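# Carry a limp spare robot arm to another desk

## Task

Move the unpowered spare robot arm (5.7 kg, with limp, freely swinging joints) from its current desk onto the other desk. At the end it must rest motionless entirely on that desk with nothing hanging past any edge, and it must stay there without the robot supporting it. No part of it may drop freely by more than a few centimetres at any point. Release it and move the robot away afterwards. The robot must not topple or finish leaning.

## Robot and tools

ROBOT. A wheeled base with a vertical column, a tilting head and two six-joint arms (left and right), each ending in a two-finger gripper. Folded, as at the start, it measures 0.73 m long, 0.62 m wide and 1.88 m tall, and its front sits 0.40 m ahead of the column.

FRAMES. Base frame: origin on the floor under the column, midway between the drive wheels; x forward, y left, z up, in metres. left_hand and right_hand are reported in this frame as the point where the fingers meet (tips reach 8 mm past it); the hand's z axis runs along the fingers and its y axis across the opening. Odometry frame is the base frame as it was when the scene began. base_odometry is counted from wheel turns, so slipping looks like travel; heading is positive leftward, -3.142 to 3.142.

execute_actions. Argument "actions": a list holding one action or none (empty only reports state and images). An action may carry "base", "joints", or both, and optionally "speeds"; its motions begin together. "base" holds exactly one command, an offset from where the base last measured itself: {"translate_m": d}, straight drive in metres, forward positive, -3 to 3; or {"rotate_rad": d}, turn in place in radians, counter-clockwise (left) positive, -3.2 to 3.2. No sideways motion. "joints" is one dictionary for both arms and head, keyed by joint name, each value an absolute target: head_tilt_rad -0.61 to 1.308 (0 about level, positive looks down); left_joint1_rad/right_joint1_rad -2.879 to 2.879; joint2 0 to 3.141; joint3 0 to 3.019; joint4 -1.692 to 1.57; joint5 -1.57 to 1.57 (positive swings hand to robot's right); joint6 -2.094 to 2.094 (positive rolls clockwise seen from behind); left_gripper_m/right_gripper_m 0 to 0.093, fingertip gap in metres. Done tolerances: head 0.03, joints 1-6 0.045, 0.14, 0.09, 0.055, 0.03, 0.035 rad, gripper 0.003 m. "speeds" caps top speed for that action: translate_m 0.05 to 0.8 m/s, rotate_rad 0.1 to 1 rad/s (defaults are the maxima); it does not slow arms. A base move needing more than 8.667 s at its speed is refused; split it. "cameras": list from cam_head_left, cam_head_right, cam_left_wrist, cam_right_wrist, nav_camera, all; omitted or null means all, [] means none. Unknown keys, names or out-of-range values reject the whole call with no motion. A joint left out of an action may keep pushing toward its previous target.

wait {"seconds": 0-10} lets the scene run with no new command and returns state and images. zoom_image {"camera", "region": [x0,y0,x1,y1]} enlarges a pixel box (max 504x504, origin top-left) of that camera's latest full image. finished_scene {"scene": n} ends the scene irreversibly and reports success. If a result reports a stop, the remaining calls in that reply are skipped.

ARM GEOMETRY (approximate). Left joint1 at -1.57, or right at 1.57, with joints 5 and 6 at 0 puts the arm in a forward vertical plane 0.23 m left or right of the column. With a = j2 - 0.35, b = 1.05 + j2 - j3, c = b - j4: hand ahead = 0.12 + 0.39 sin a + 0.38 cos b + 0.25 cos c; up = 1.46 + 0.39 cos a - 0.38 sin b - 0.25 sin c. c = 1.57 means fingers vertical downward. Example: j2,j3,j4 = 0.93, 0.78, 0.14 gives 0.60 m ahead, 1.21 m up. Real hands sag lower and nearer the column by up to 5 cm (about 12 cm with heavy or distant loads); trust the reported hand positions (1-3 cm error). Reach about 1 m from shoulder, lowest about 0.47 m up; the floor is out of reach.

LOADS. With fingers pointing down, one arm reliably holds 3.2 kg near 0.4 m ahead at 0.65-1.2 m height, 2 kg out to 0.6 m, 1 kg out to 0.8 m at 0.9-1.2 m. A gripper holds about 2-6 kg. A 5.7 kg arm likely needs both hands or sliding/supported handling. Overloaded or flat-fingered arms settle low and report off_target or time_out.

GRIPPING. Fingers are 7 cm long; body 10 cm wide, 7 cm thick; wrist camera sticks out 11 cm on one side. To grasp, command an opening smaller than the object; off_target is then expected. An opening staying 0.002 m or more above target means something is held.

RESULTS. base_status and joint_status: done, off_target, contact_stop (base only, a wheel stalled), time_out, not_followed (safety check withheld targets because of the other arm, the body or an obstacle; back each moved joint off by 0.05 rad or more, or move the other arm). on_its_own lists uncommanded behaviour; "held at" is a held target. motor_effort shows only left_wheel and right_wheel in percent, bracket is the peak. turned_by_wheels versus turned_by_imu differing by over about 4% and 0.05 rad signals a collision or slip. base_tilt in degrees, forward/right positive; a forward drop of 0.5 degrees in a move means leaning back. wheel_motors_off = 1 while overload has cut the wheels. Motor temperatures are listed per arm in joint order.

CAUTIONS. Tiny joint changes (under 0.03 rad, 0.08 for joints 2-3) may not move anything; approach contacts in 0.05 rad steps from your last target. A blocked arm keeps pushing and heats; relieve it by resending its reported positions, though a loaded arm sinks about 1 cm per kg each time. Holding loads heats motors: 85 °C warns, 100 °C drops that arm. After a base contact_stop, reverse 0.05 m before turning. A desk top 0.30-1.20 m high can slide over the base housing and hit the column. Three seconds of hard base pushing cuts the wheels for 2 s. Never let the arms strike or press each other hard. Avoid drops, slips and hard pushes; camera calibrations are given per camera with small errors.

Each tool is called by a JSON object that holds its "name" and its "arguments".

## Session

{"name": "execute_actions", "arguments": {"actions": []}}

Scene clock: 0.00 s.
Motor temperatures (°C, as the motors report them): left_arm=[27 29 26 29 31 28] | right_arm=[27 29 27 28 31 28]
base_odometry: x=+0.000 y=+0.000 heading=+0.000 (m, m, rad; odometry frame)
turned_by_wheels: +0.000 (rad since the last result)
turned_by_imu: +0.000 (rad since the last result)
base_tilt: forward=+0.0 right=-0.4 (deg)
base_status: not commanded
joint_positions: head_tilt_rad=+0.878 left_joint1_rad=-1.540 left_joint2_rad=+0.885 left_joint3_rad=+0.396 left_joint4_rad=-0.908 left_joint5_rad=-0.047 left_joint6_rad=+0.057 left_gripper_m=+0.094 right_joint1_rad=+1.567 right_joint2_rad=+0.865 right_joint3_rad=+0.379 right_joint4_rad=-0.973 right_joint5_rad=+0.023 right_joint6_rad=+0.049 right_gripper_m=+0.094
joint_status: not commanded
wheel_motors_off: 0
motor_effort: left_wheel=+1 right_wheel=+0 (%)
left_hand: x=+0.1463 y=+0.2391 z=+1.2473 quat_wxyz=(+0.424, -0.023, -0.905, -0.018) (m; base frame)
right_hand: x=+0.1315 y=-0.2302 z=+1.2628 quat_wxyz=(+0.450, -0.018, -0.892, +0.023) (m; base frame)
pictures: cam_head_left, cam_head_right, cam_left_wrist, cam_right_wrist, nav_camera
camera_calibration (this result's frames):
cam_head_left: T_world_to_cam=[[-0.00711562, -0.999936, -0.00878004, 0.0424543], [-0.720384, 0.0112155, -0.693485, 1.10263], [0.693539, 0.00139042, -0.720417, 1.01278], [0, 0, 0, 1]] pos_world=[0.0922166, 0.0286768, 1.49465]
cam_head_right: T_world_to_cam=[[-0.0178629, -0.999825, -0.00556969, -0.0311989], [-0.714166, 0.0166576, -0.699778, 1.10652], [0.699749, -0.00852243, -0.714338, 0.998152], [0, 0, 0, 1]] pos_world=[0.0912246, -0.0411187, 1.48716]
cam_left_wrist: T_world_to_cam=[[-0.0632577, -0.997913, -0.0129318, 0.261447], [-0.0677539, -0.00863366, 0.997665, -1.23105], [-0.995695, 0.0639862, -0.0670664, 0.336624], [0, 0, 0, 1]] pos_world=[0.268305, 0.228734, 1.25413]
cam_right_wrist: T_world_to_cam=[[-0.0123886, -0.998374, 0.0556459, -0.296069], [-0.00157835, 0.0556697, 0.998448, -1.24735], [-0.999922, 0.0122815, -0.00226545, 0.258313], [0, 0, 0, 1]] pos_world=[0.252656, -0.229321, 1.26247]
Images, in order (width x height): cam_head_left 896x504, cam_head_right 896x504, cam_left_wrist 616x616, cam_right_wrist 616x616, nav_camera 896x504.

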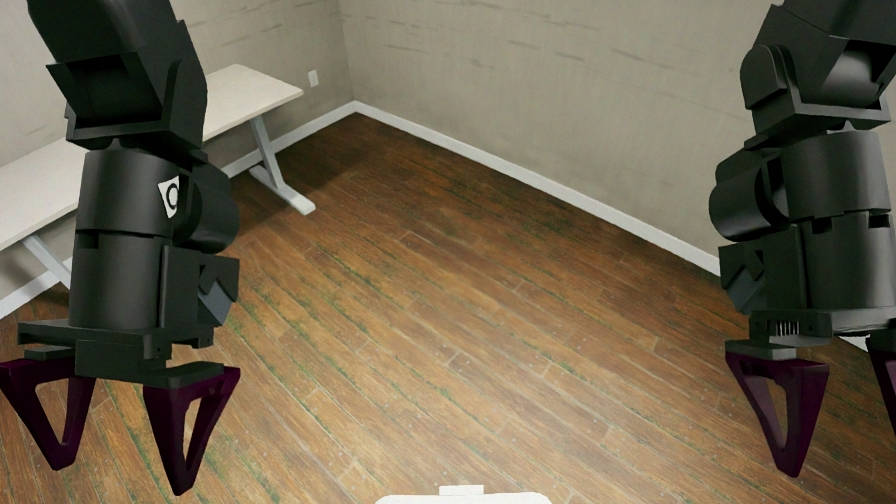

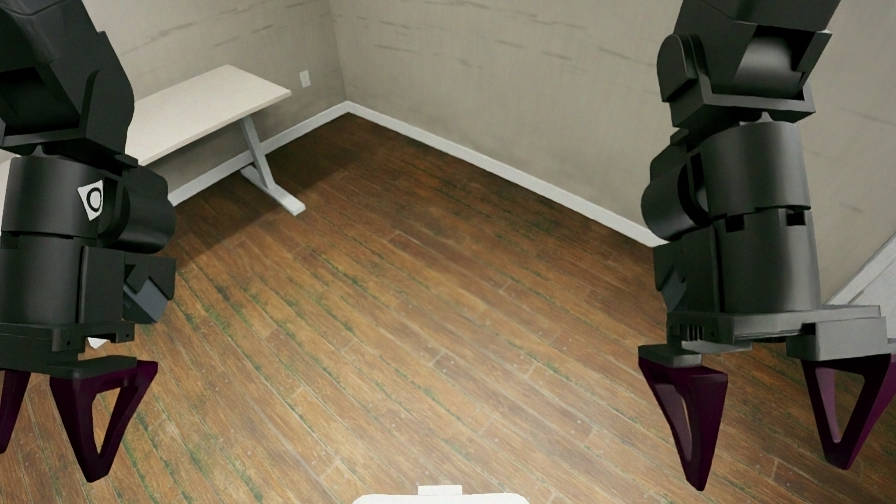

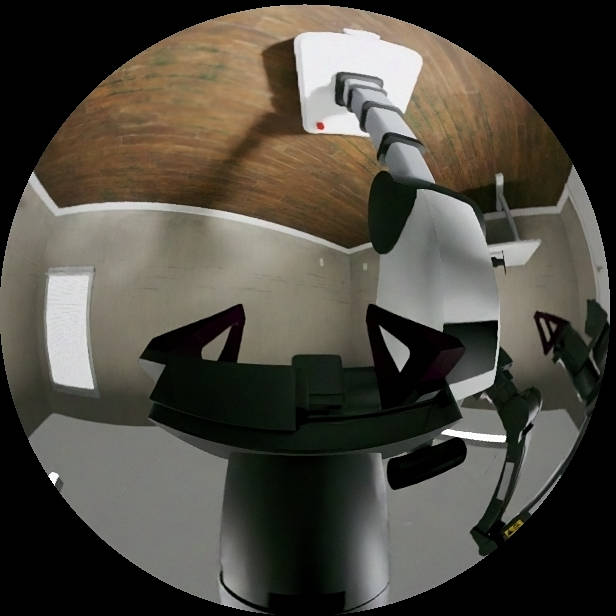

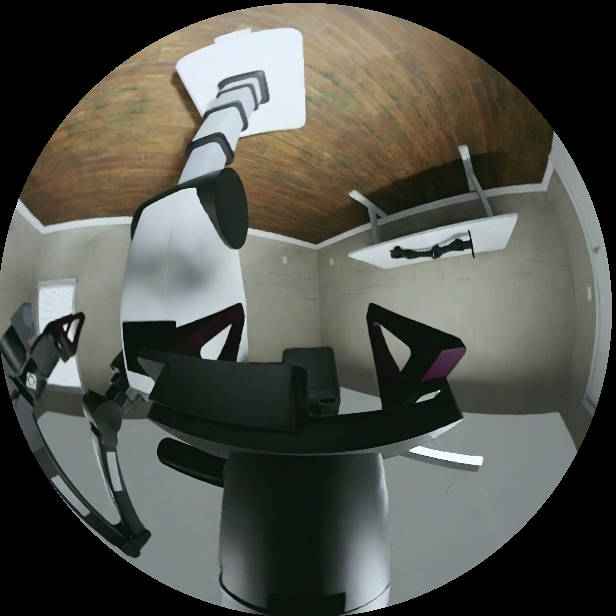

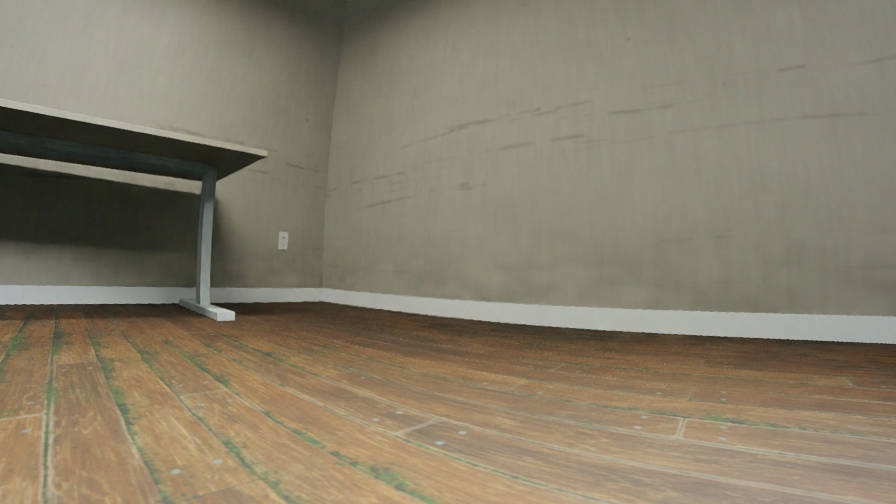

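{"name": "execute_actions", "arguments": {"actions": [{"base":{"rotate_rad":-2.4},"joints":{"head_tilt_rad":0.5}}], "cameras": ["cam_head_left","nav_camera"]}}

Scene clock: 8.27 s.
Motor temperatures (°C, as the motors report them): left_arm=[27 29 26 29 31 28] | right_arm=[27 29 27 28 31 28]
base_odometry: x=+0.000 y=+0.000 heading=-2.400 (m, m, rad; odometry frame)
turned_by_wheels: -2.400 (rad since the last result)
turned_by_imu: -2.426 (rad since the last result)
base_tilt: forward=+0.1 right=-0.3 (deg)
base_status: done
joint_positions: head_tilt_rad=+0.518 left_joint1_rad=-1.540 left_joint2_rad=+0.885 left_joint3_rad=+0.396 left_joint4_rad=-0.908 left_joint5_rad=-0.047 left_joint6_rad=+0.057 left_gripper_m=+0.094 right_joint1_rad=+1.567 right_joint2_rad=+0.865 right_joint3_rad=+0.379 right_joint4_rad=-0.973 right_joint5_rad=+0.023 right_joint6_rad=+0.049 right_gripper_m=+0.094
joint_status: all done
wheel_motors_off: 0
motor_effort: left_wheel=+0(39) right_wheel=-1(26) (%)
left_hand: x=+0.1463 y=+0.2391 z=+1.2473 quat_wxyz=(+0.424, -0.023, -0.905, -0.018) (m; base frame)
right_hand: x=+0.1315 y=-0.2302 z=+1.2628 quat_wxyz=(+0.450, -0.018, -0.892, +0.023) (m; base frame)
pictures: cam_head_left, nav_camera
camera_calibration (this result's frames):
cam_head_left: T_world_to_cam=[[-0.00356558, -0.999936, -0.0107242, 0.0452707], [-0.429829, 0.0112155, -0.90284, 1.41051], [0.902903, 0.00139042, -0.429842, 0.554823], [0, 0, 0, 1]] pos_world=[0.105488, 0.0286768, 1.51244]
Images, in order (width x height): cam_head_left 896x504, nav_camera 896x504.

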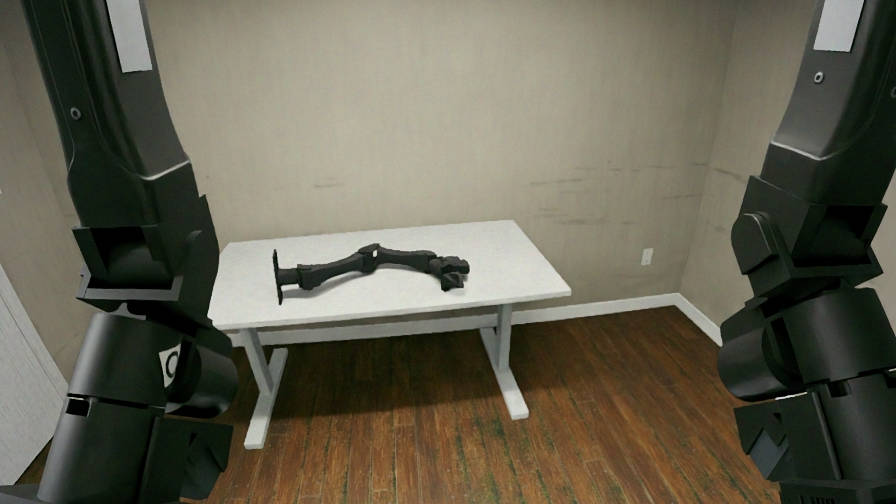

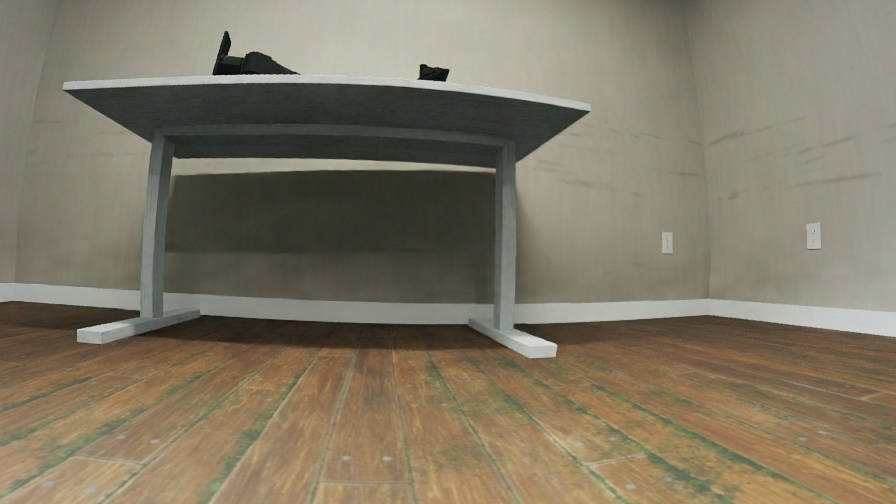

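{"name": "execute_actions", "arguments": {"actions": [{"base":{"rotate_rad":0.36},"joints":{"left_joint1_rad":-1.57,"left_joint2_rad":1.47,"left_joint3_rad":0.9,"left_joint4_rad":0.05,"left_joint5_rad":0,"left_joint6_rad":1.5,"right_joint1_rad":1.57,"right_joint2_rad":1.47,"right_joint3_rad":0.9,"right_joint4_rad":0.05,"right_joint5_rad":0,"right_joint6_rad":-1.5,"head_tilt_rad":0.9}}], "cameras": []}}

{"name": "execute_actions", "arguments": {"actions": [{"base":{"translate_m":0.5},"speeds":{"translate_m":0.4}}], "cameras": []}}

{"name": "execute_actions", "arguments": {"actions": [{"base":{"rotate_rad":-0.19}}], "cameras": ["cam_head_left","nav_camera"]}}

Scene clock: 17.87 s.
Motor temperatures (°C, as the motors report them): left_arm=[27 30 26 29 31 28] | right_arm=[27 30 27 28 31 28]
base_odometry: x=+0.000 y=+0.000 heading=-2.040 (m, m, rad; odometry frame)
turned_by_wheels: +0.360 (rad since the last result)
turned_by_imu: +0.364 (rad since the last result)
base_tilt: forward=+0.1 right=-0.4 (deg)
base_status: done
joint_positions: head_tilt_rad=+0.901 left_joint1_rad=-1.564 left_joint2_rad=+1.471 left_joint3_rad=+0.898 left_joint4_rad=+0.036 left_joint5_rad=-0.002 left_joint6_rad=+1.493 left_gripper_m=+0.094 right_joint1_rad=+1.568 right_joint2_rad=+1.474 right_joint3_rad=+0.905 right_joint4_rad=+0.041 right_joint5_rad=+0.001 right_joint6_rad=-1.493 right_gripper_m=+0.094
joint_status: all done
wheel_motors_off: 0
motor_effort: left_wheel=-1(26) right_wheel=+1(22) (%)
left_hand: x=+0.4484 y=+0.2291 z=+0.9947 quat_wxyz=(+0.008, -0.678, -0.735, +0.002) (m; base frame)
right_hand: x=+0.4534 y=-0.2272 z=+0.9937 quat_wxyz=(+0.002, +0.678, -0.735, +0.000) (m; base frame)
pictures: none
No camera images: the call's "cameras" was empty. Leave "cameras" out to get every camera's image.

Scene clock: 20.40 s.
Motor temperatures (°C, as the motors report them): left_arm=[27 30 26 29 31 28] | right_arm=[27 30 27 28 31 28]
base_odometry: x=-0.226 y=-0.446 heading=-2.041 (m, m, rad; odometry frame)
turned_by_wheels: -0.001 (rad since the last result)
turned_by_imu: -0.003 (rad since the last result)
base_tilt: forward=+0.0 right=-0.4 (deg)
base_status: done
joint_positions: head_tilt_rad=+0.902 left_joint1_rad=-1.564 left_joint2_rad=+1.471 left_joint3_rad=+0.900 left_joint4_rad=+0.037 left_joint5_rad=-0.002 left_joint6_rad=+1.493 left_gripper_m=+0.094 right_joint1_rad=+1.568 right_joint2_rad=+1.473 right_joint3_rad=+0.902 right_joint4_rad=+0.041 right_joint5_rad=+0.001 right_joint6_rad=-1.493 right_gripper_m=+0.094
joint_status: not commanded
wheel_motors_off: 0
motor_effort: left_wheel=-2(41) right_wheel=+1(53) (%)
left_hand: x=+0.4501 y=+0.2291 z=+0.9947 quat_wxyz=(+0.007, -0.678, -0.735, +0.001) (m; base frame)
right_hand: x=+0.4515 y=-0.2272 z=+0.9940 quat_wxyz=(+0.003, +0.678, -0.735, -0.001) (m; base frame)
pictures: none
No camera images: the call's "cameras" was empty. Leave "cameras" out to get every camera's image.

Scene clock: 21.67 s.
Motor temperatures (°C, as the motors report them): left_arm=[27 30 26 29 31 28] | right_arm=[27 30 27 28 31 28]
base_odometry: x=-0.226 y=-0.446 heading=-2.230 (m, m, rad; odometry frame)
turned_by_wheels: -0.189 (rad since the last result)
turned_by_imu: -0.190 (rad since the last result)
base_tilt: forward=+0.1 right=-0.4 (deg)
base_status: done
joint_positions: head_tilt_rad=+0.902 left_joint1_rad=-1.565 left_joint2_rad=+1.471 left_joint3_rad=+0.900 left_joint4_rad=+0.037 left_joint5_rad=-0.002 left_joint6_rad=+1.493 left_gripper_m=+0.094 right_joint1_rad=+1.569 right_joint2_rad=+1.473 right_joint3_rad=+0.902 right_joint4_rad=+0.041 right_joint5_rad=+0.001 right_joint6_rad=-1.493 right_gripper_m=+0.094
joint_status: not commanded
wheel_motors_off: 0
motor_effort: left_wheel=+0(32) right_wheel=-1(39) (%)
left_hand: x=+0.4501 y=+0.2282 z=+0.9947 quat_wxyz=(+0.006, -0.678, -0.735, +0.001) (m; base frame)
right_hand: x=+0.4516 y=-0.2269 z=+0.9940 quat_wxyz=(+0.003, +0.679, -0.735, -0.001) (m; base frame)
pictures: cam_head_left, nav_camera
camera_calibration (this result's frames):
cam_head_left: T_world_to_cam=[[-0.00731954, -0.999936, -0.00861078, 0.0422038], [-0.736446, 0.0112155, -0.676403, 1.07713], [0.676456, 0.00139042, -0.736481, 1.03837], [0, 0, 0, 1]] pos_world=[0.0911417, 0.0286768, 1.49367]
Images, in order (width x height): cam_head_left 896x504, nav_camera 896x504.

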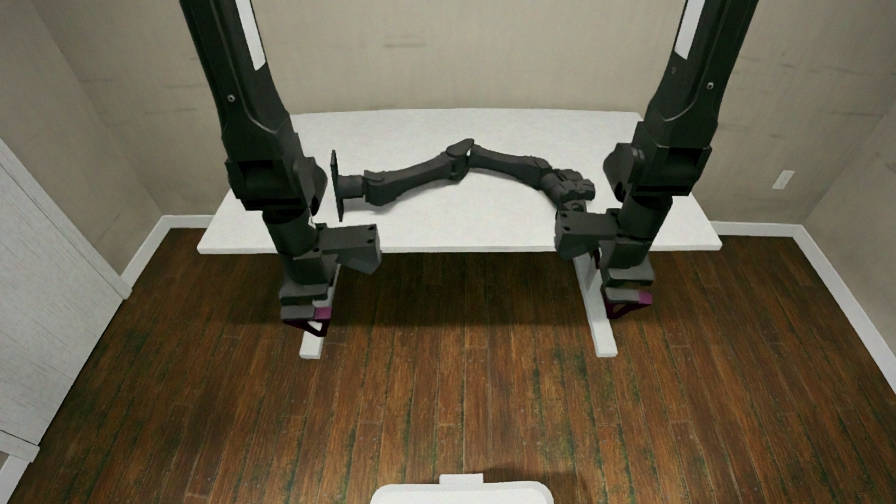

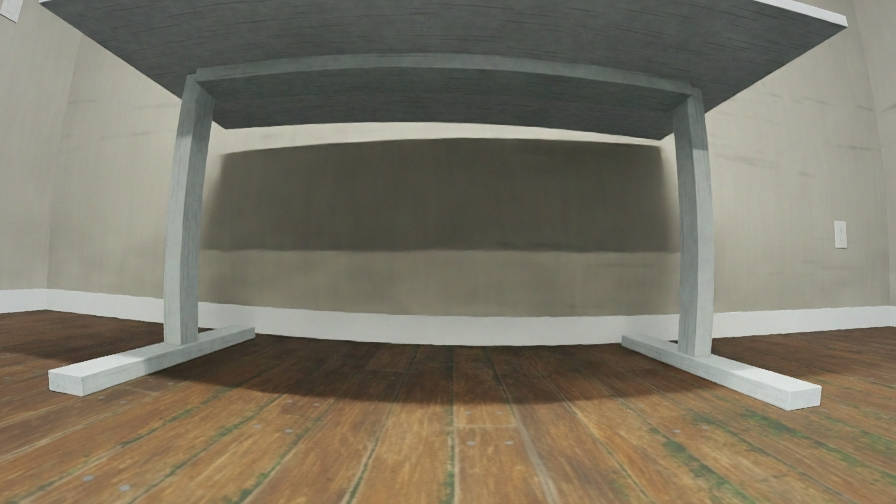

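{"name": "execute_actions", "arguments": {"actions": [{"base":{"translate_m":0.57},"speeds":{"translate_m":0.3},"joints":{"head_tilt_rad":1.15}}]}}

Scene clock: 27.63 s.
Motor temperatures (°C, as the motors report them): left_arm=[27 30 26 29 31 28] | right_arm=[27 31 27 28 31 28]
base_odometry: x=-0.575 y=-0.897 heading=-2.230 (m, m, rad; odometry frame)
turned_by_wheels: +0.000 (rad since the last result)
turned_by_imu: -0.002 (rad since the last result)
base_tilt: forward=+0.1 right=-0.4 (deg)
base_status: done
joint_positions: head_tilt_rad=+1.149 left_joint1_rad=-1.565 left_joint2_rad=+1.471 left_joint3_rad=+0.900 left_joint4_rad=+0.037 left_joint5_rad=-0.002 left_joint6_rad=+1.493 left_gripper_m=+0.094 right_joint1_rad=+1.569 right_joint2_rad=+1.472 right_joint3_rad=+0.901 right_joint4_rad=+0.041 right_joint5_rad=+0.001 right_joint6_rad=-1.493 right_gripper_m=+0.094
joint_status: all done
wheel_motors_off: 0
motor_effort: left_wheel=+0(44) right_wheel=+0(47) (%)
left_hand: x=+0.4501 y=+0.2282 z=+0.9947 quat_wxyz=(+0.006, -0.678, -0.735, +0.001) (m; base frame)
right_hand: x=+0.4516 y=-0.2269 z=+0.9944 quat_wxyz=(+0.003, +0.679, -0.735, -0.001) (m; base frame)
pictures: cam_head_left, cam_head_right, cam_left_wrist, cam_right_wrist, nav_camera
camera_calibration (this result's frames):
cam_head_left: T_world_to_cam=[[-0.00920344, -0.999936, -0.0065588, 0.039138], [-0.879527, 0.0112155, -0.475716, 0.775221], [0.475759, 0.00139042, -0.879574, 1.26877], [0, 0, 0, 1]] pos_world=[0.0785605, 0.0286768, 1.48502]
cam_head_right: T_world_to_cam=[[-0.0187017, -0.999825, -0.000592748, -0.0388215], [-0.875218, 0.0166576, -0.483442, 0.781413], [0.483367, -0.00852243, -0.875376, 1.25697], [0, 0, 0, 1]] pos_world=[0.0756025, -0.0411187, 1.47807]
cam_left_wrist: T_world_to_cam=[[-0.997047, -0.0765949, 0.00547556, 0.458236], [-0.0584138, 0.8028, 0.59338, -0.74569], [-0.0498457, 0.591308, -0.804904, 0.810728], [0, 0, 0, 1]] pos_world=[0.453736, 0.154349, 1.09253]
cam_right_wrist: T_world_to_cam=[[0.996876, -0.0787201, -0.00642194, -0.459252], [-0.0594235, -0.801099, 0.595574, -0.746717], [-0.0520283, -0.593332, -0.803275, 0.808765], [0, 0, 0, 1]] pos_world=[0.455523, -0.154481, 1.09144]
Images, in order (width x height): cam_head_left 896x504, cam_head_right 896x504, cam_left_wrist 616x616, cam_right_wrist 616x616, nav_camera 896x504.

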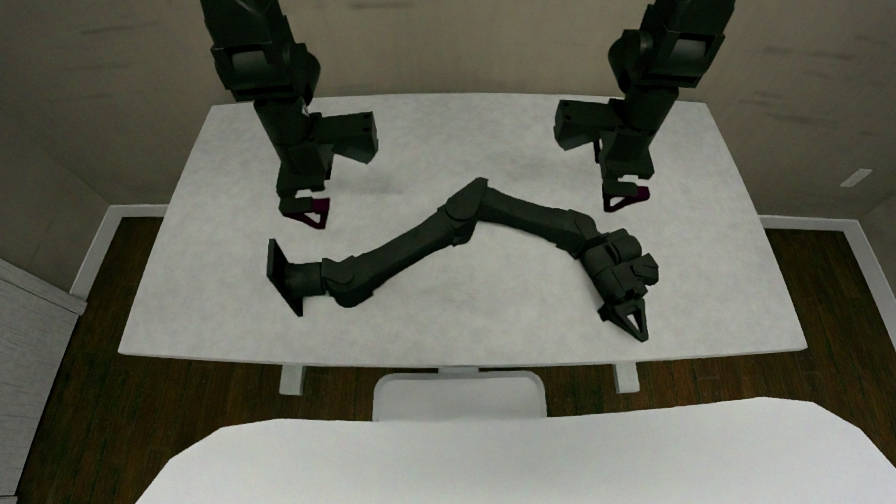

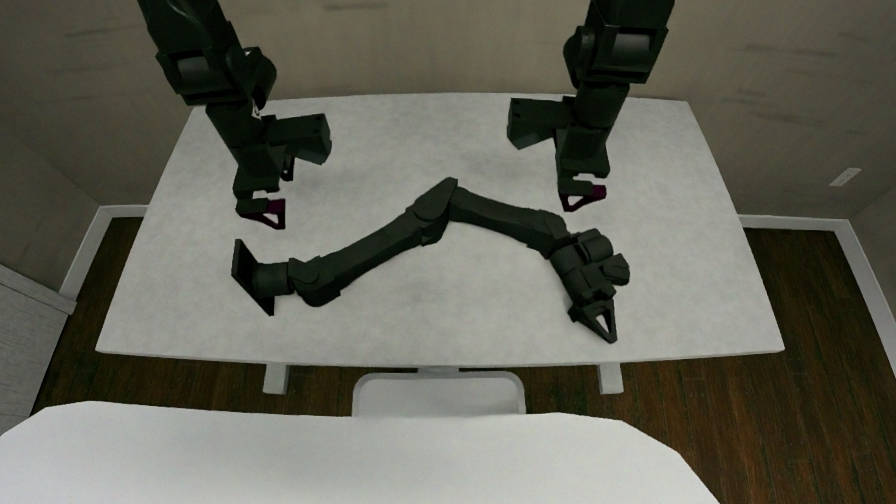

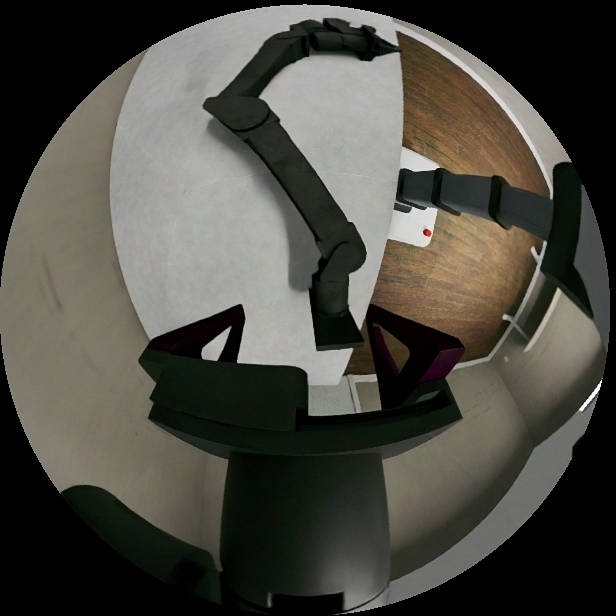

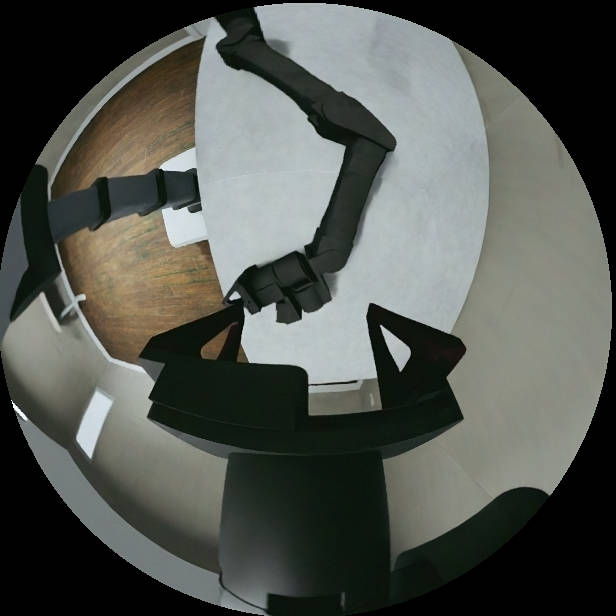

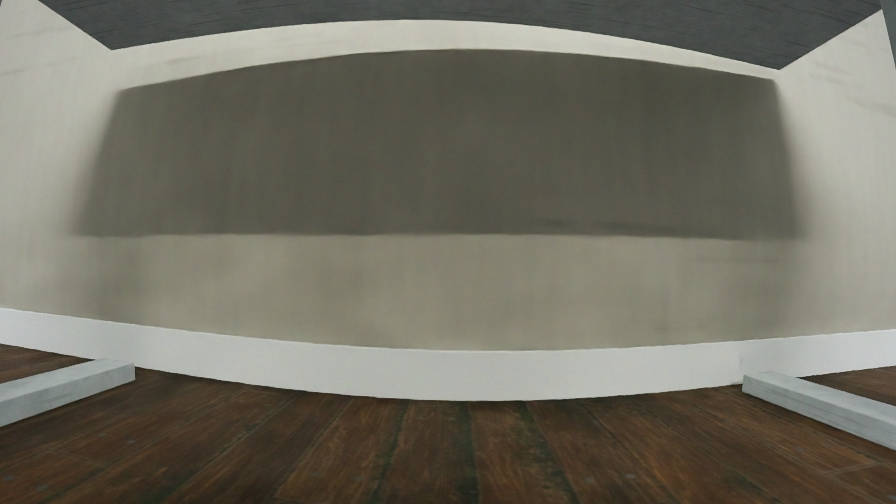

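{"name": "execute_actions", "arguments": {"actions": [{"base":{"translate_m":0.03},"speeds":{"translate_m":0.1},"joints":{"left_joint1_rad":-1.625,"left_joint2_rad":1.814,"left_joint3_rad":0.905,"left_joint4_rad":0.39,"left_joint6_rad":0.79,"right_joint1_rad":1.61,"right_joint2_rad":1.746,"right_joint3_rad":1.119,"right_joint4_rad":0.107,"right_joint6_rad":-1.14,"head_tilt_rad":1.25}}], "cameras": ["cam_head_left","cam_left_wrist","cam_right_wrist"]}}

Scene clock: 49.77 s.
Motor temperatures (°C, as the motors report them): left_arm=[27 31 26 29 30 28] | right_arm=[27 32 27 28 30 28]
base_odometry: x=-0.594 y=-0.921 heading=-2.230 (m, m, rad; odometry frame)
turned_by_wheels: +0.000 (rad since the last result)
turned_by_imu: +0.000 (rad since the last result)
base_tilt: forward=+0.2 right=-0.3 (deg)
base_status: done
joint_positions: head_tilt_rad=+1.248 left_joint1_rad=-1.627 left_joint2_rad=+1.828 left_joint3_rad=+0.909 left_joint4_rad=+0.374 left_joint5_rad=-0.001 left_joint6_rad=+0.797 left_gripper_m=+0.094 right_joint1_rad=+1.613 right_joint2_rad=+1.757 right_joint3_rad=+1.115 right_joint4_rad=+0.103 right_joint5_rad=+0.001 right_joint6_rad=-1.147 right_gripper_m=+0.094
joint_status: all done
wheel_motors_off: 0
motor_effort: left_wheel=+0(35) right_wheel=+0(35) (%)
left_hand: x=+0.3543 y=+0.1897 z=+0.8929 quat_wxyz=(+0.001, -0.401, -0.916, +0.026) (m; base frame)
right_hand: x=+0.4548 y=-0.1969 z=+0.8929 quat_wxyz=(-0.004, +0.552, -0.834, -0.019) (m; base frame)
pictures: cam_head_left, cam_left_wrist, cam_right_wrist
camera_calibration (this result's frames):
cam_head_left: T_world_to_cam=[[-0.00980486, -0.999936, -0.00562013, 0.0377225], [-0.922117, 0.0112155, -0.386747, 0.640339], [0.386786, 0.00139042, -0.922169, 1.33881], [0, 0, 0, 1]] pos_world=[0.0730045, 0.0286768, 1.48247]
cam_left_wrist: T_world_to_cam=[[-0.737095, -0.674438, 0.0427249, 0.348431], [-0.535964, 0.621923, 0.570924, -0.436396], [-0.411624, 0.397926, -0.819891, 0.925038], [0, 0, 0, 1]] pos_world=[0.403702, 0.138304, 0.992692]
cam_right_wrist: T_world_to_cam=[[0.920281, -0.39021, -0.0286103, -0.467445], [-0.305478, -0.762284, 0.570619, -0.52015], [-0.244471, -0.51639, -0.820716, 0.863416], [0, 0, 0, 1]] pos_world=[0.482366, -0.133044, 0.992053]
Images, in order (width x height): cam_head_left 896x504, cam_left_wrist 616x616, cam_right_wrist 616x616.

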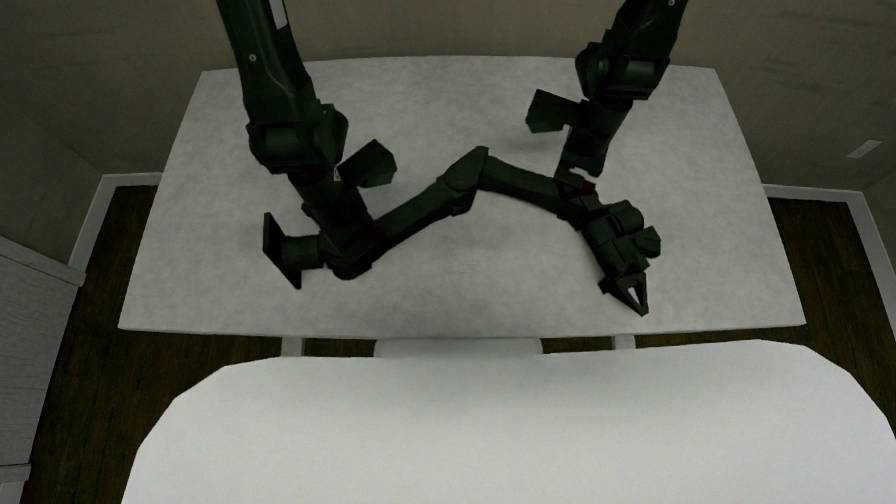

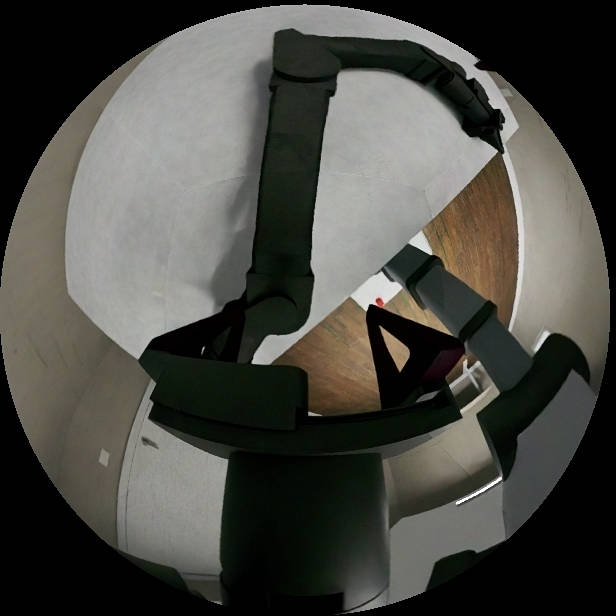

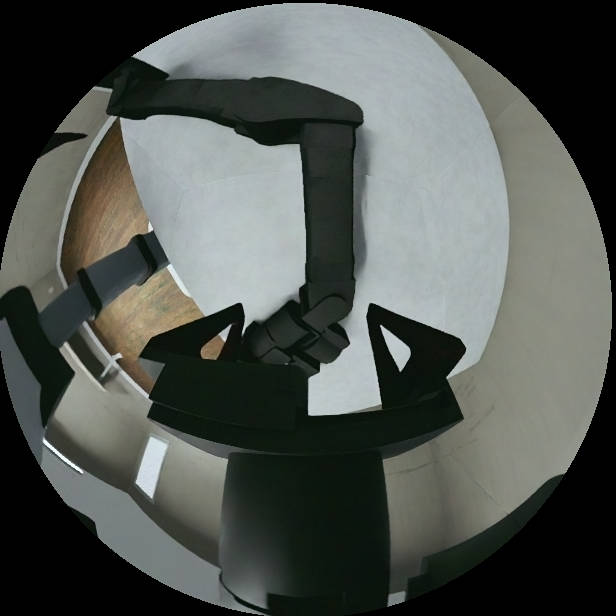

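{"name": "execute_actions", "arguments": {"actions": [{"joints":{"left_joint1_rad":-1.6,"left_joint2_rad":1.911,"left_joint3_rad":1.0965,"left_joint4_rad":0.295,"right_joint2_rad":1.87,"right_joint3_rad":1.324,"right_joint4_rad":0.026}}], "cameras": ["cam_head_left","cam_left_wrist","cam_right_wrist"]}}

Scene clock: 64.47 s.
Motor temperatures (°C, as the motors report them): left_arm=[27 31 27 29 30 28] | right_arm=[27 32 27 28 30 28]
base_odometry: x=-0.594 y=-0.921 heading=-2.230 (m, m, rad; odometry frame)
turned_by_wheels: +0.000 (rad since the last result)
turned_by_imu: +0.000 (rad since the last result)
base_tilt: forward=+0.1 right=-0.4 (deg)
base_status: not commanded
joint_positions: head_tilt_rad=+1.248 left_joint1_rad=-1.608 left_joint2_rad=+1.912 left_joint3_rad=+1.094 left_joint4_rad=+0.307 left_joint5_rad=+0.000 left_joint6_rad=+0.797 left_gripper_m=+0.094 right_joint1_rad=+1.613 right_joint2_rad=+1.876 right_joint3_rad=+1.321 right_joint4_rad=+0.037 right_joint5_rad=+0.001 right_joint6_rad=-1.147 right_gripper_m=+0.094
joint_status: all done
wheel_motors_off: 0
motor_effort: left_wheel=+0(0) right_wheel=+0(1) (%)
left_hand: x=+0.4010 y=+0.1989 z=+0.8472 quat_wxyz=(-0.012, -0.397, -0.918, +0.012) (m; base frame)
right_hand: x=+0.4972 y=-0.1942 z=+0.8447 quat_wxyz=(-0.012, +0.551, -0.834, -0.014) (m; base frame)
pictures: cam_head_left, cam_left_wrist, cam_right_wrist
camera_calibration (this result's frames):
cam_head_left: T_world_to_cam=[[-0.00980486, -0.999936, -0.00562013, 0.0377225], [-0.922118, 0.0112155, -0.386747, 0.640339], [0.386786, 0.00139042, -0.922169, 1.33881], [0, 0, 0, 1]] pos_world=[0.0730045, 0.0286768, 1.48247]
cam_left_wrist: T_world_to_cam=[[-0.730666, -0.682695, 0.00736902, 0.419993], [-0.562191, 0.607749, 0.560877, -0.369259], [-0.387386, 0.405671, -0.827867, 0.898663], [0, 0, 0, 1]] pos_world=[0.44741, 0.146583, 0.947987]
cam_right_wrist: T_world_to_cam=[[0.920385, -0.390872, -0.0105339, -0.522265], [-0.317278, -0.762296, 0.564127, -0.466348], [-0.228532, -0.515872, -0.825621, 0.831983], [0, 0, 0, 1]] pos_world=[0.522857, -0.130437, 0.944481]
Images, in order (width x height): cam_head_left 896x504, cam_left_wrist 616x616, cam_right_wrist 616x616.

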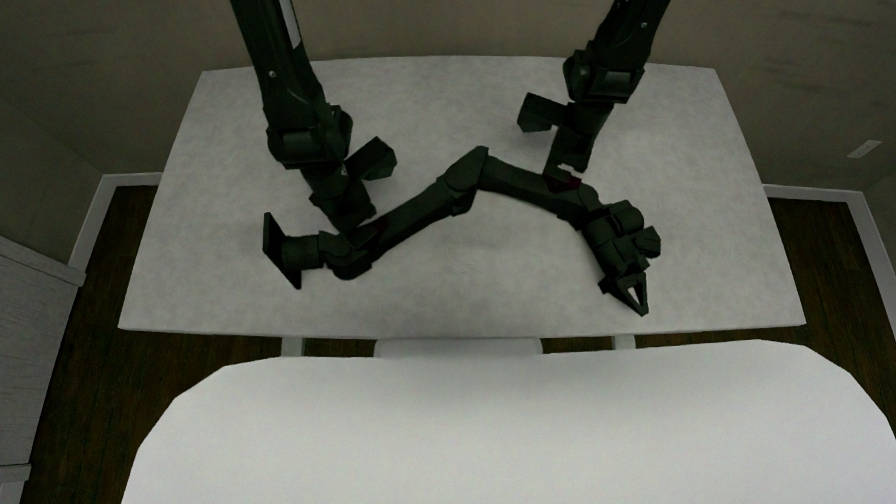

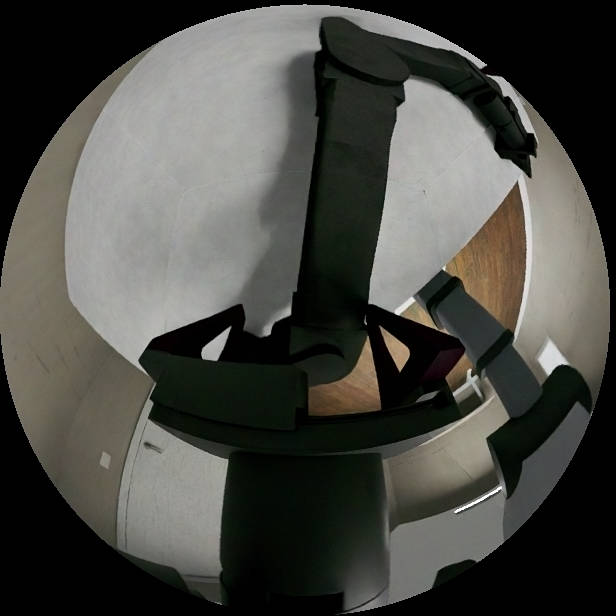

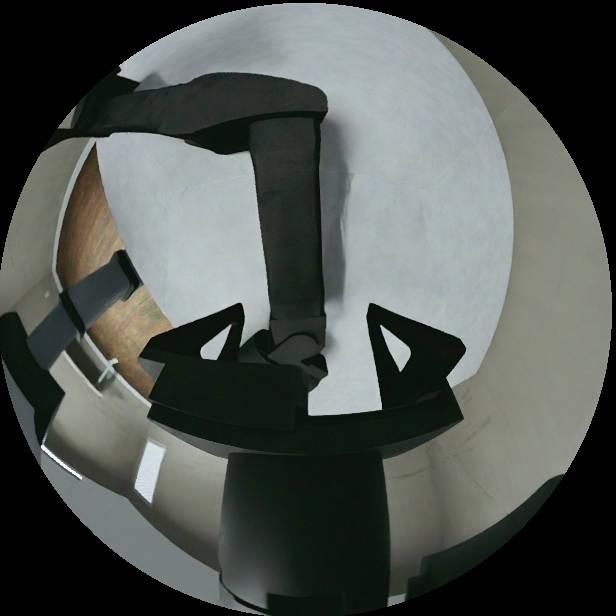

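{"name": "execute_actions", "arguments": {"actions": [{"joints":{"left_joint1_rad":-1.655,"left_joint2_rad":2.012,"left_joint3_rad":1.202,"left_joint4_rad":0.29,"left_joint6_rad":0.91,"right_joint1_rad":1.655,"right_joint2_rad":1.972,"right_joint3_rad":1.42,"right_joint4_rad":0.01,"right_joint6_rad":-1.21}}], "cameras": ["cam_head_left","cam_left_wrist","cam_right_wrist"]}}

Scene clock: 75.23 s.
Motor temperatures (°C, as the motors report them): left_arm=[27 31 27 29 30 28] | right_arm=[27 33 27 28 30 28]
base_odometry: x=-0.594 y=-0.921 heading=-2.230 (m, m, rad; odometry frame)
turned_by_wheels: +0.000 (rad since the last result)
turned_by_imu: +0.000 (rad since the last result)
base_tilt: forward=+0.2 right=-0.5 (deg)
base_status: not commanded
joint_positions: head_tilt_rad=+1.248 left_joint1_rad=-1.656 left_joint2_rad=+2.008 left_joint3_rad=+1.202 left_joint4_rad=+0.297 left_joint5_rad=+0.001 left_joint6_rad=+0.904 left_gripper_m=+0.094 right_joint1_rad=+1.661 right_joint2_rad=+1.972 right_joint3_rad=+1.422 right_joint4_rad=+0.019 right_joint5_rad=+0.001 right_joint6_rad=-1.204 right_gripper_m=+0.094
joint_status: all done
wheel_motors_off: 0
motor_effort: left_wheel=+0(1) right_wheel=+0(1) (%)
left_hand: x=+0.4026 y=+0.1627 z=+0.8109 quat_wxyz=(-0.023, -0.455, -0.889, +0.031) (m; base frame)
right_hand: x=+0.4943 y=-0.1563 z=+0.8100 quat_wxyz=(-0.019, +0.584, -0.811, -0.034) (m; base frame)
pictures: cam_head_left, cam_left_wrist, cam_right_wrist
camera_calibration (this result's frames):
cam_head_left: T_world_to_cam=[[-0.00980486, -0.999936, -0.00562013, 0.0377225], [-0.922118, 0.0112155, -0.386747, 0.640339], [0.386785, 0.00139042, -0.922169, 1.33881], [0, 0, 0, 1]] pos_world=[0.0730045, 0.0286768, 1.48247]
cam_left_wrist: T_world_to_cam=[[-0.813687, -0.580607, 0.0284544, 0.396445], [-0.480202, 0.698948, 0.529979, -0.34871], [-0.327598, 0.417573, -0.847533, 0.873814], [0, 0, 0, 1]] pos_world=[0.441391, 0.109027, 0.914115]
cam_right_wrist: T_world_to_cam=[[0.948729, -0.314245, -0.0340994, -0.48805], [-0.248327, -0.807737, 0.534692, -0.436084], [-0.195568, -0.49881, -0.844359, 0.823737], [0, 0, 0, 1]] pos_world=[0.515832, -0.0947203, 0.912058]
Images, in order (width x height): cam_head_left 896x504, cam_left_wrist 616x616, cam_right_wrist 616x616.

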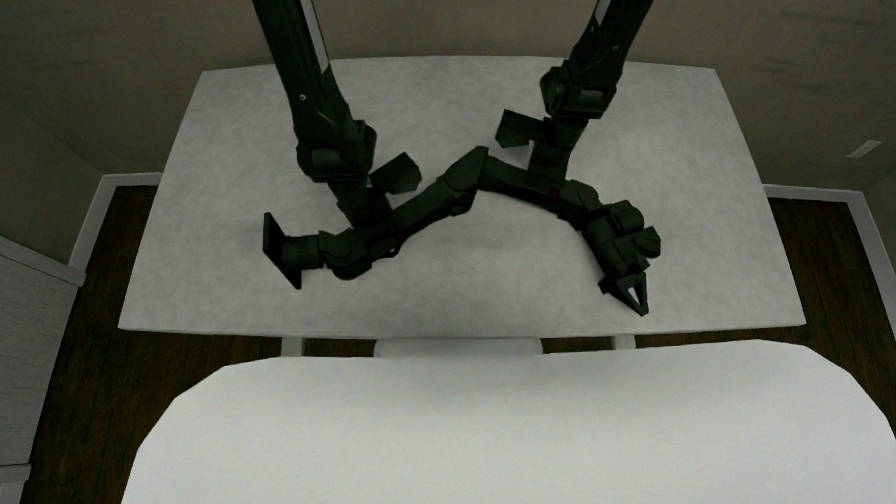

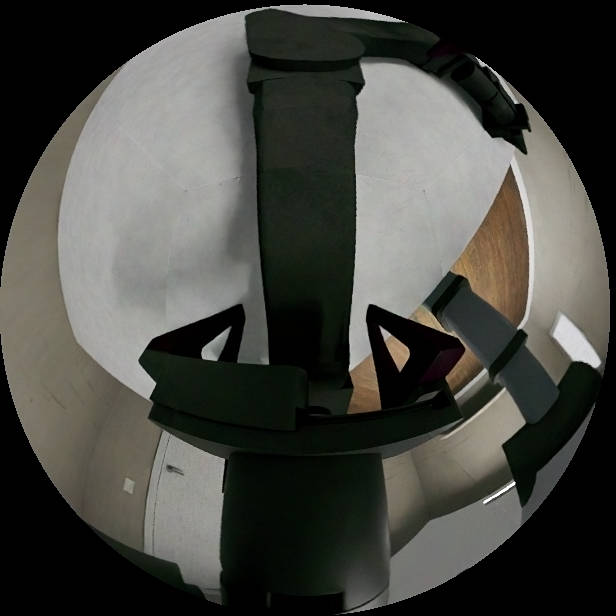

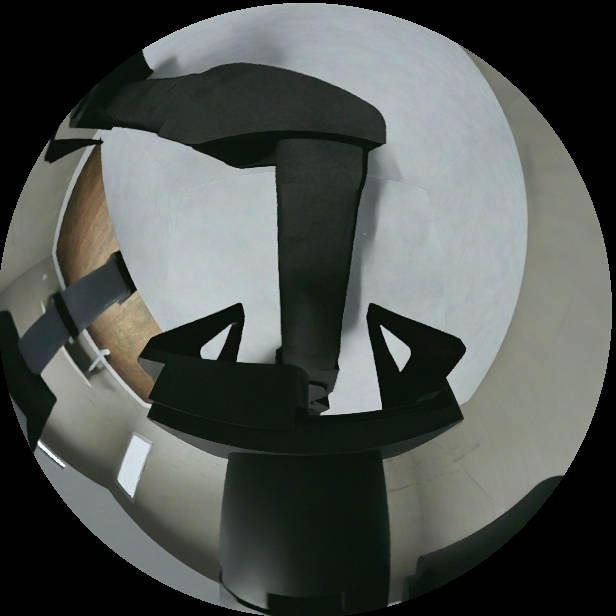

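{"name": "execute_actions", "arguments": {"actions": [{"joints":{"left_joint2_rad":2.095,"left_joint3_rad":1.285,"right_joint2_rad":2.055,"right_joint3_rad":1.511}}], "cameras": ["cam_head_left","cam_left_wrist","cam_right_wrist"]}}

Scene clock: 82.33 s.
Motor temperatures (°C, as the motors report them): left_arm=[27 31 27 29 30 28] | right_arm=[27 33 27 28 30 28]
base_odometry: x=-0.594 y=-0.921 heading=-2.230 (m, m, rad; odometry frame)
turned_by_wheels: +0.000 (rad since the last result)
turned_by_imu: +0.000 (rad since the last result)
base_tilt: forward=+0.1 right=-0.3 (deg)
base_status: not commanded
joint_positions: head_tilt_rad=+1.248 left_joint1_rad=-1.656 left_joint2_rad=+2.080 left_joint3_rad=+1.284 left_joint4_rad=+0.297 left_joint5_rad=+0.000 left_joint6_rad=+0.905 left_gripper_m=+0.094 right_joint1_rad=+1.661 right_joint2_rad=+2.053 right_joint3_rad=+1.513 right_joint4_rad=+0.019 right_joint5_rad=+0.001 right_joint6_rad=-1.204 right_gripper_m=+0.094
joint_status: all done
wheel_motors_off: 0
motor_effort: left_wheel=+0(1) right_wheel=+0(1) (%)
left_hand: x=+0.4059 y=+0.1606 z=+0.7825 quat_wxyz=(-0.028, -0.456, -0.889, +0.028) (m; base frame)
right_hand: x=+0.4980 y=-0.1537 z=+0.7790 quat_wxyz=(-0.023, +0.584, -0.811, -0.031) (m; base frame)
pictures: cam_head_left, cam_left_wrist, cam_right_wrist
camera_calibration (this result's frames):
cam_head_left: T_world_to_cam=[[-0.00980486, -0.999936, -0.00562013, 0.0377225], [-0.922118, 0.0112155, -0.386747, 0.640339], [0.386786, 0.00139042, -0.922169, 1.33881], [0, 0, 0, 1]] pos_world=[0.0730045, 0.0286768, 1.48247]
cam_left_wrist: T_world_to_cam=[[-0.814125, -0.58038, 0.0189728, 0.406265], [-0.485878, 0.698727, 0.525075, -0.324491], [-0.318, 0.418258, -0.850845, 0.850248], [0, 0, 0, 1]] pos_world=[0.443466, 0.106896, 0.886103]
cam_right_wrist: T_world_to_cam=[[0.948777, -0.315021, -0.0241577, -0.499666], [-0.254671, -0.807783, 0.531628, -0.410988], [-0.186988, -0.498245, -0.846633, 0.797191], [0, 0, 0, 1]] pos_world=[0.518471, -0.0921988, 0.881351]
Images, in order (width x height): cam_head_left 896x504, cam_left_wrist 616x616, cam_right_wrist 616x616.

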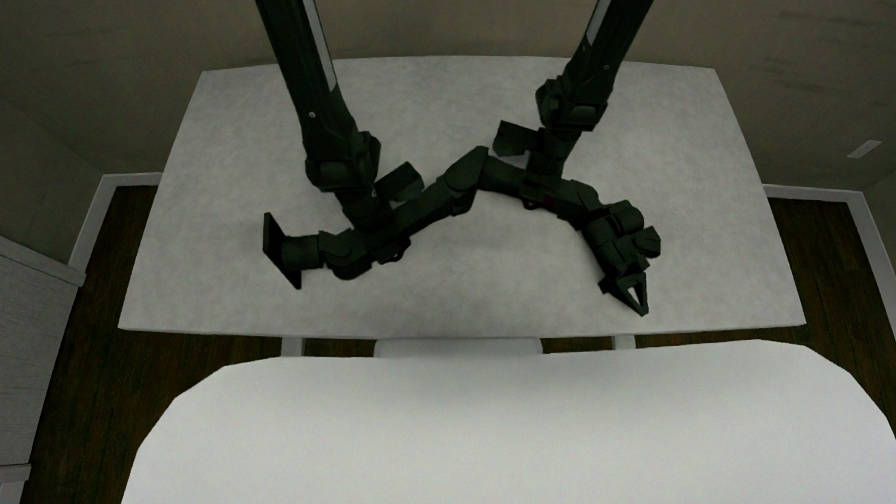

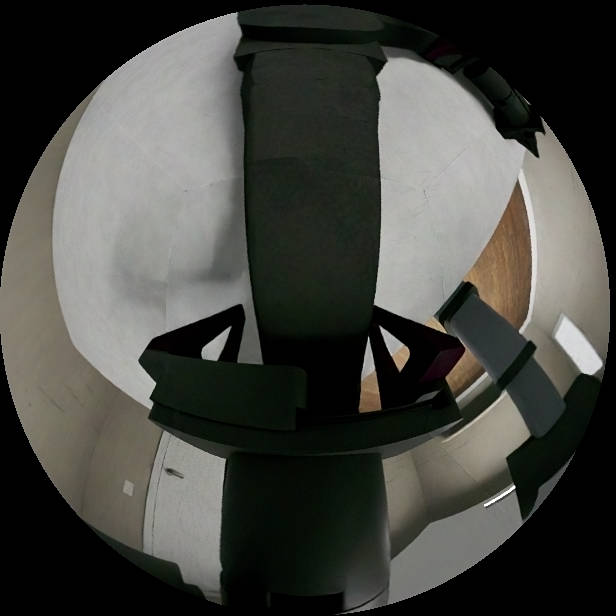

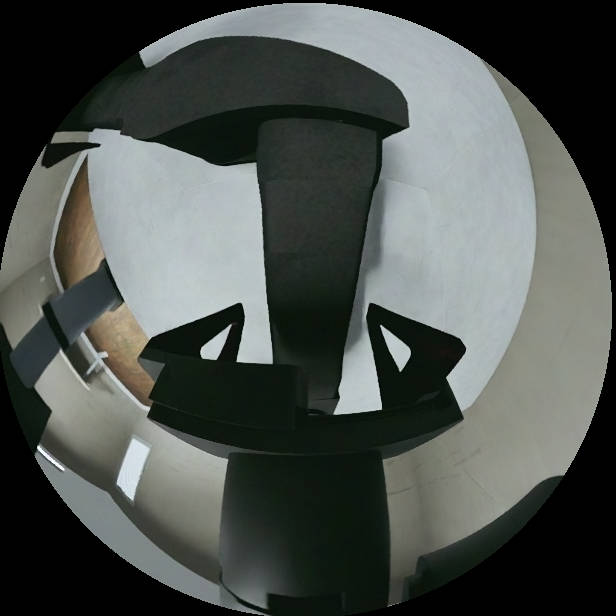

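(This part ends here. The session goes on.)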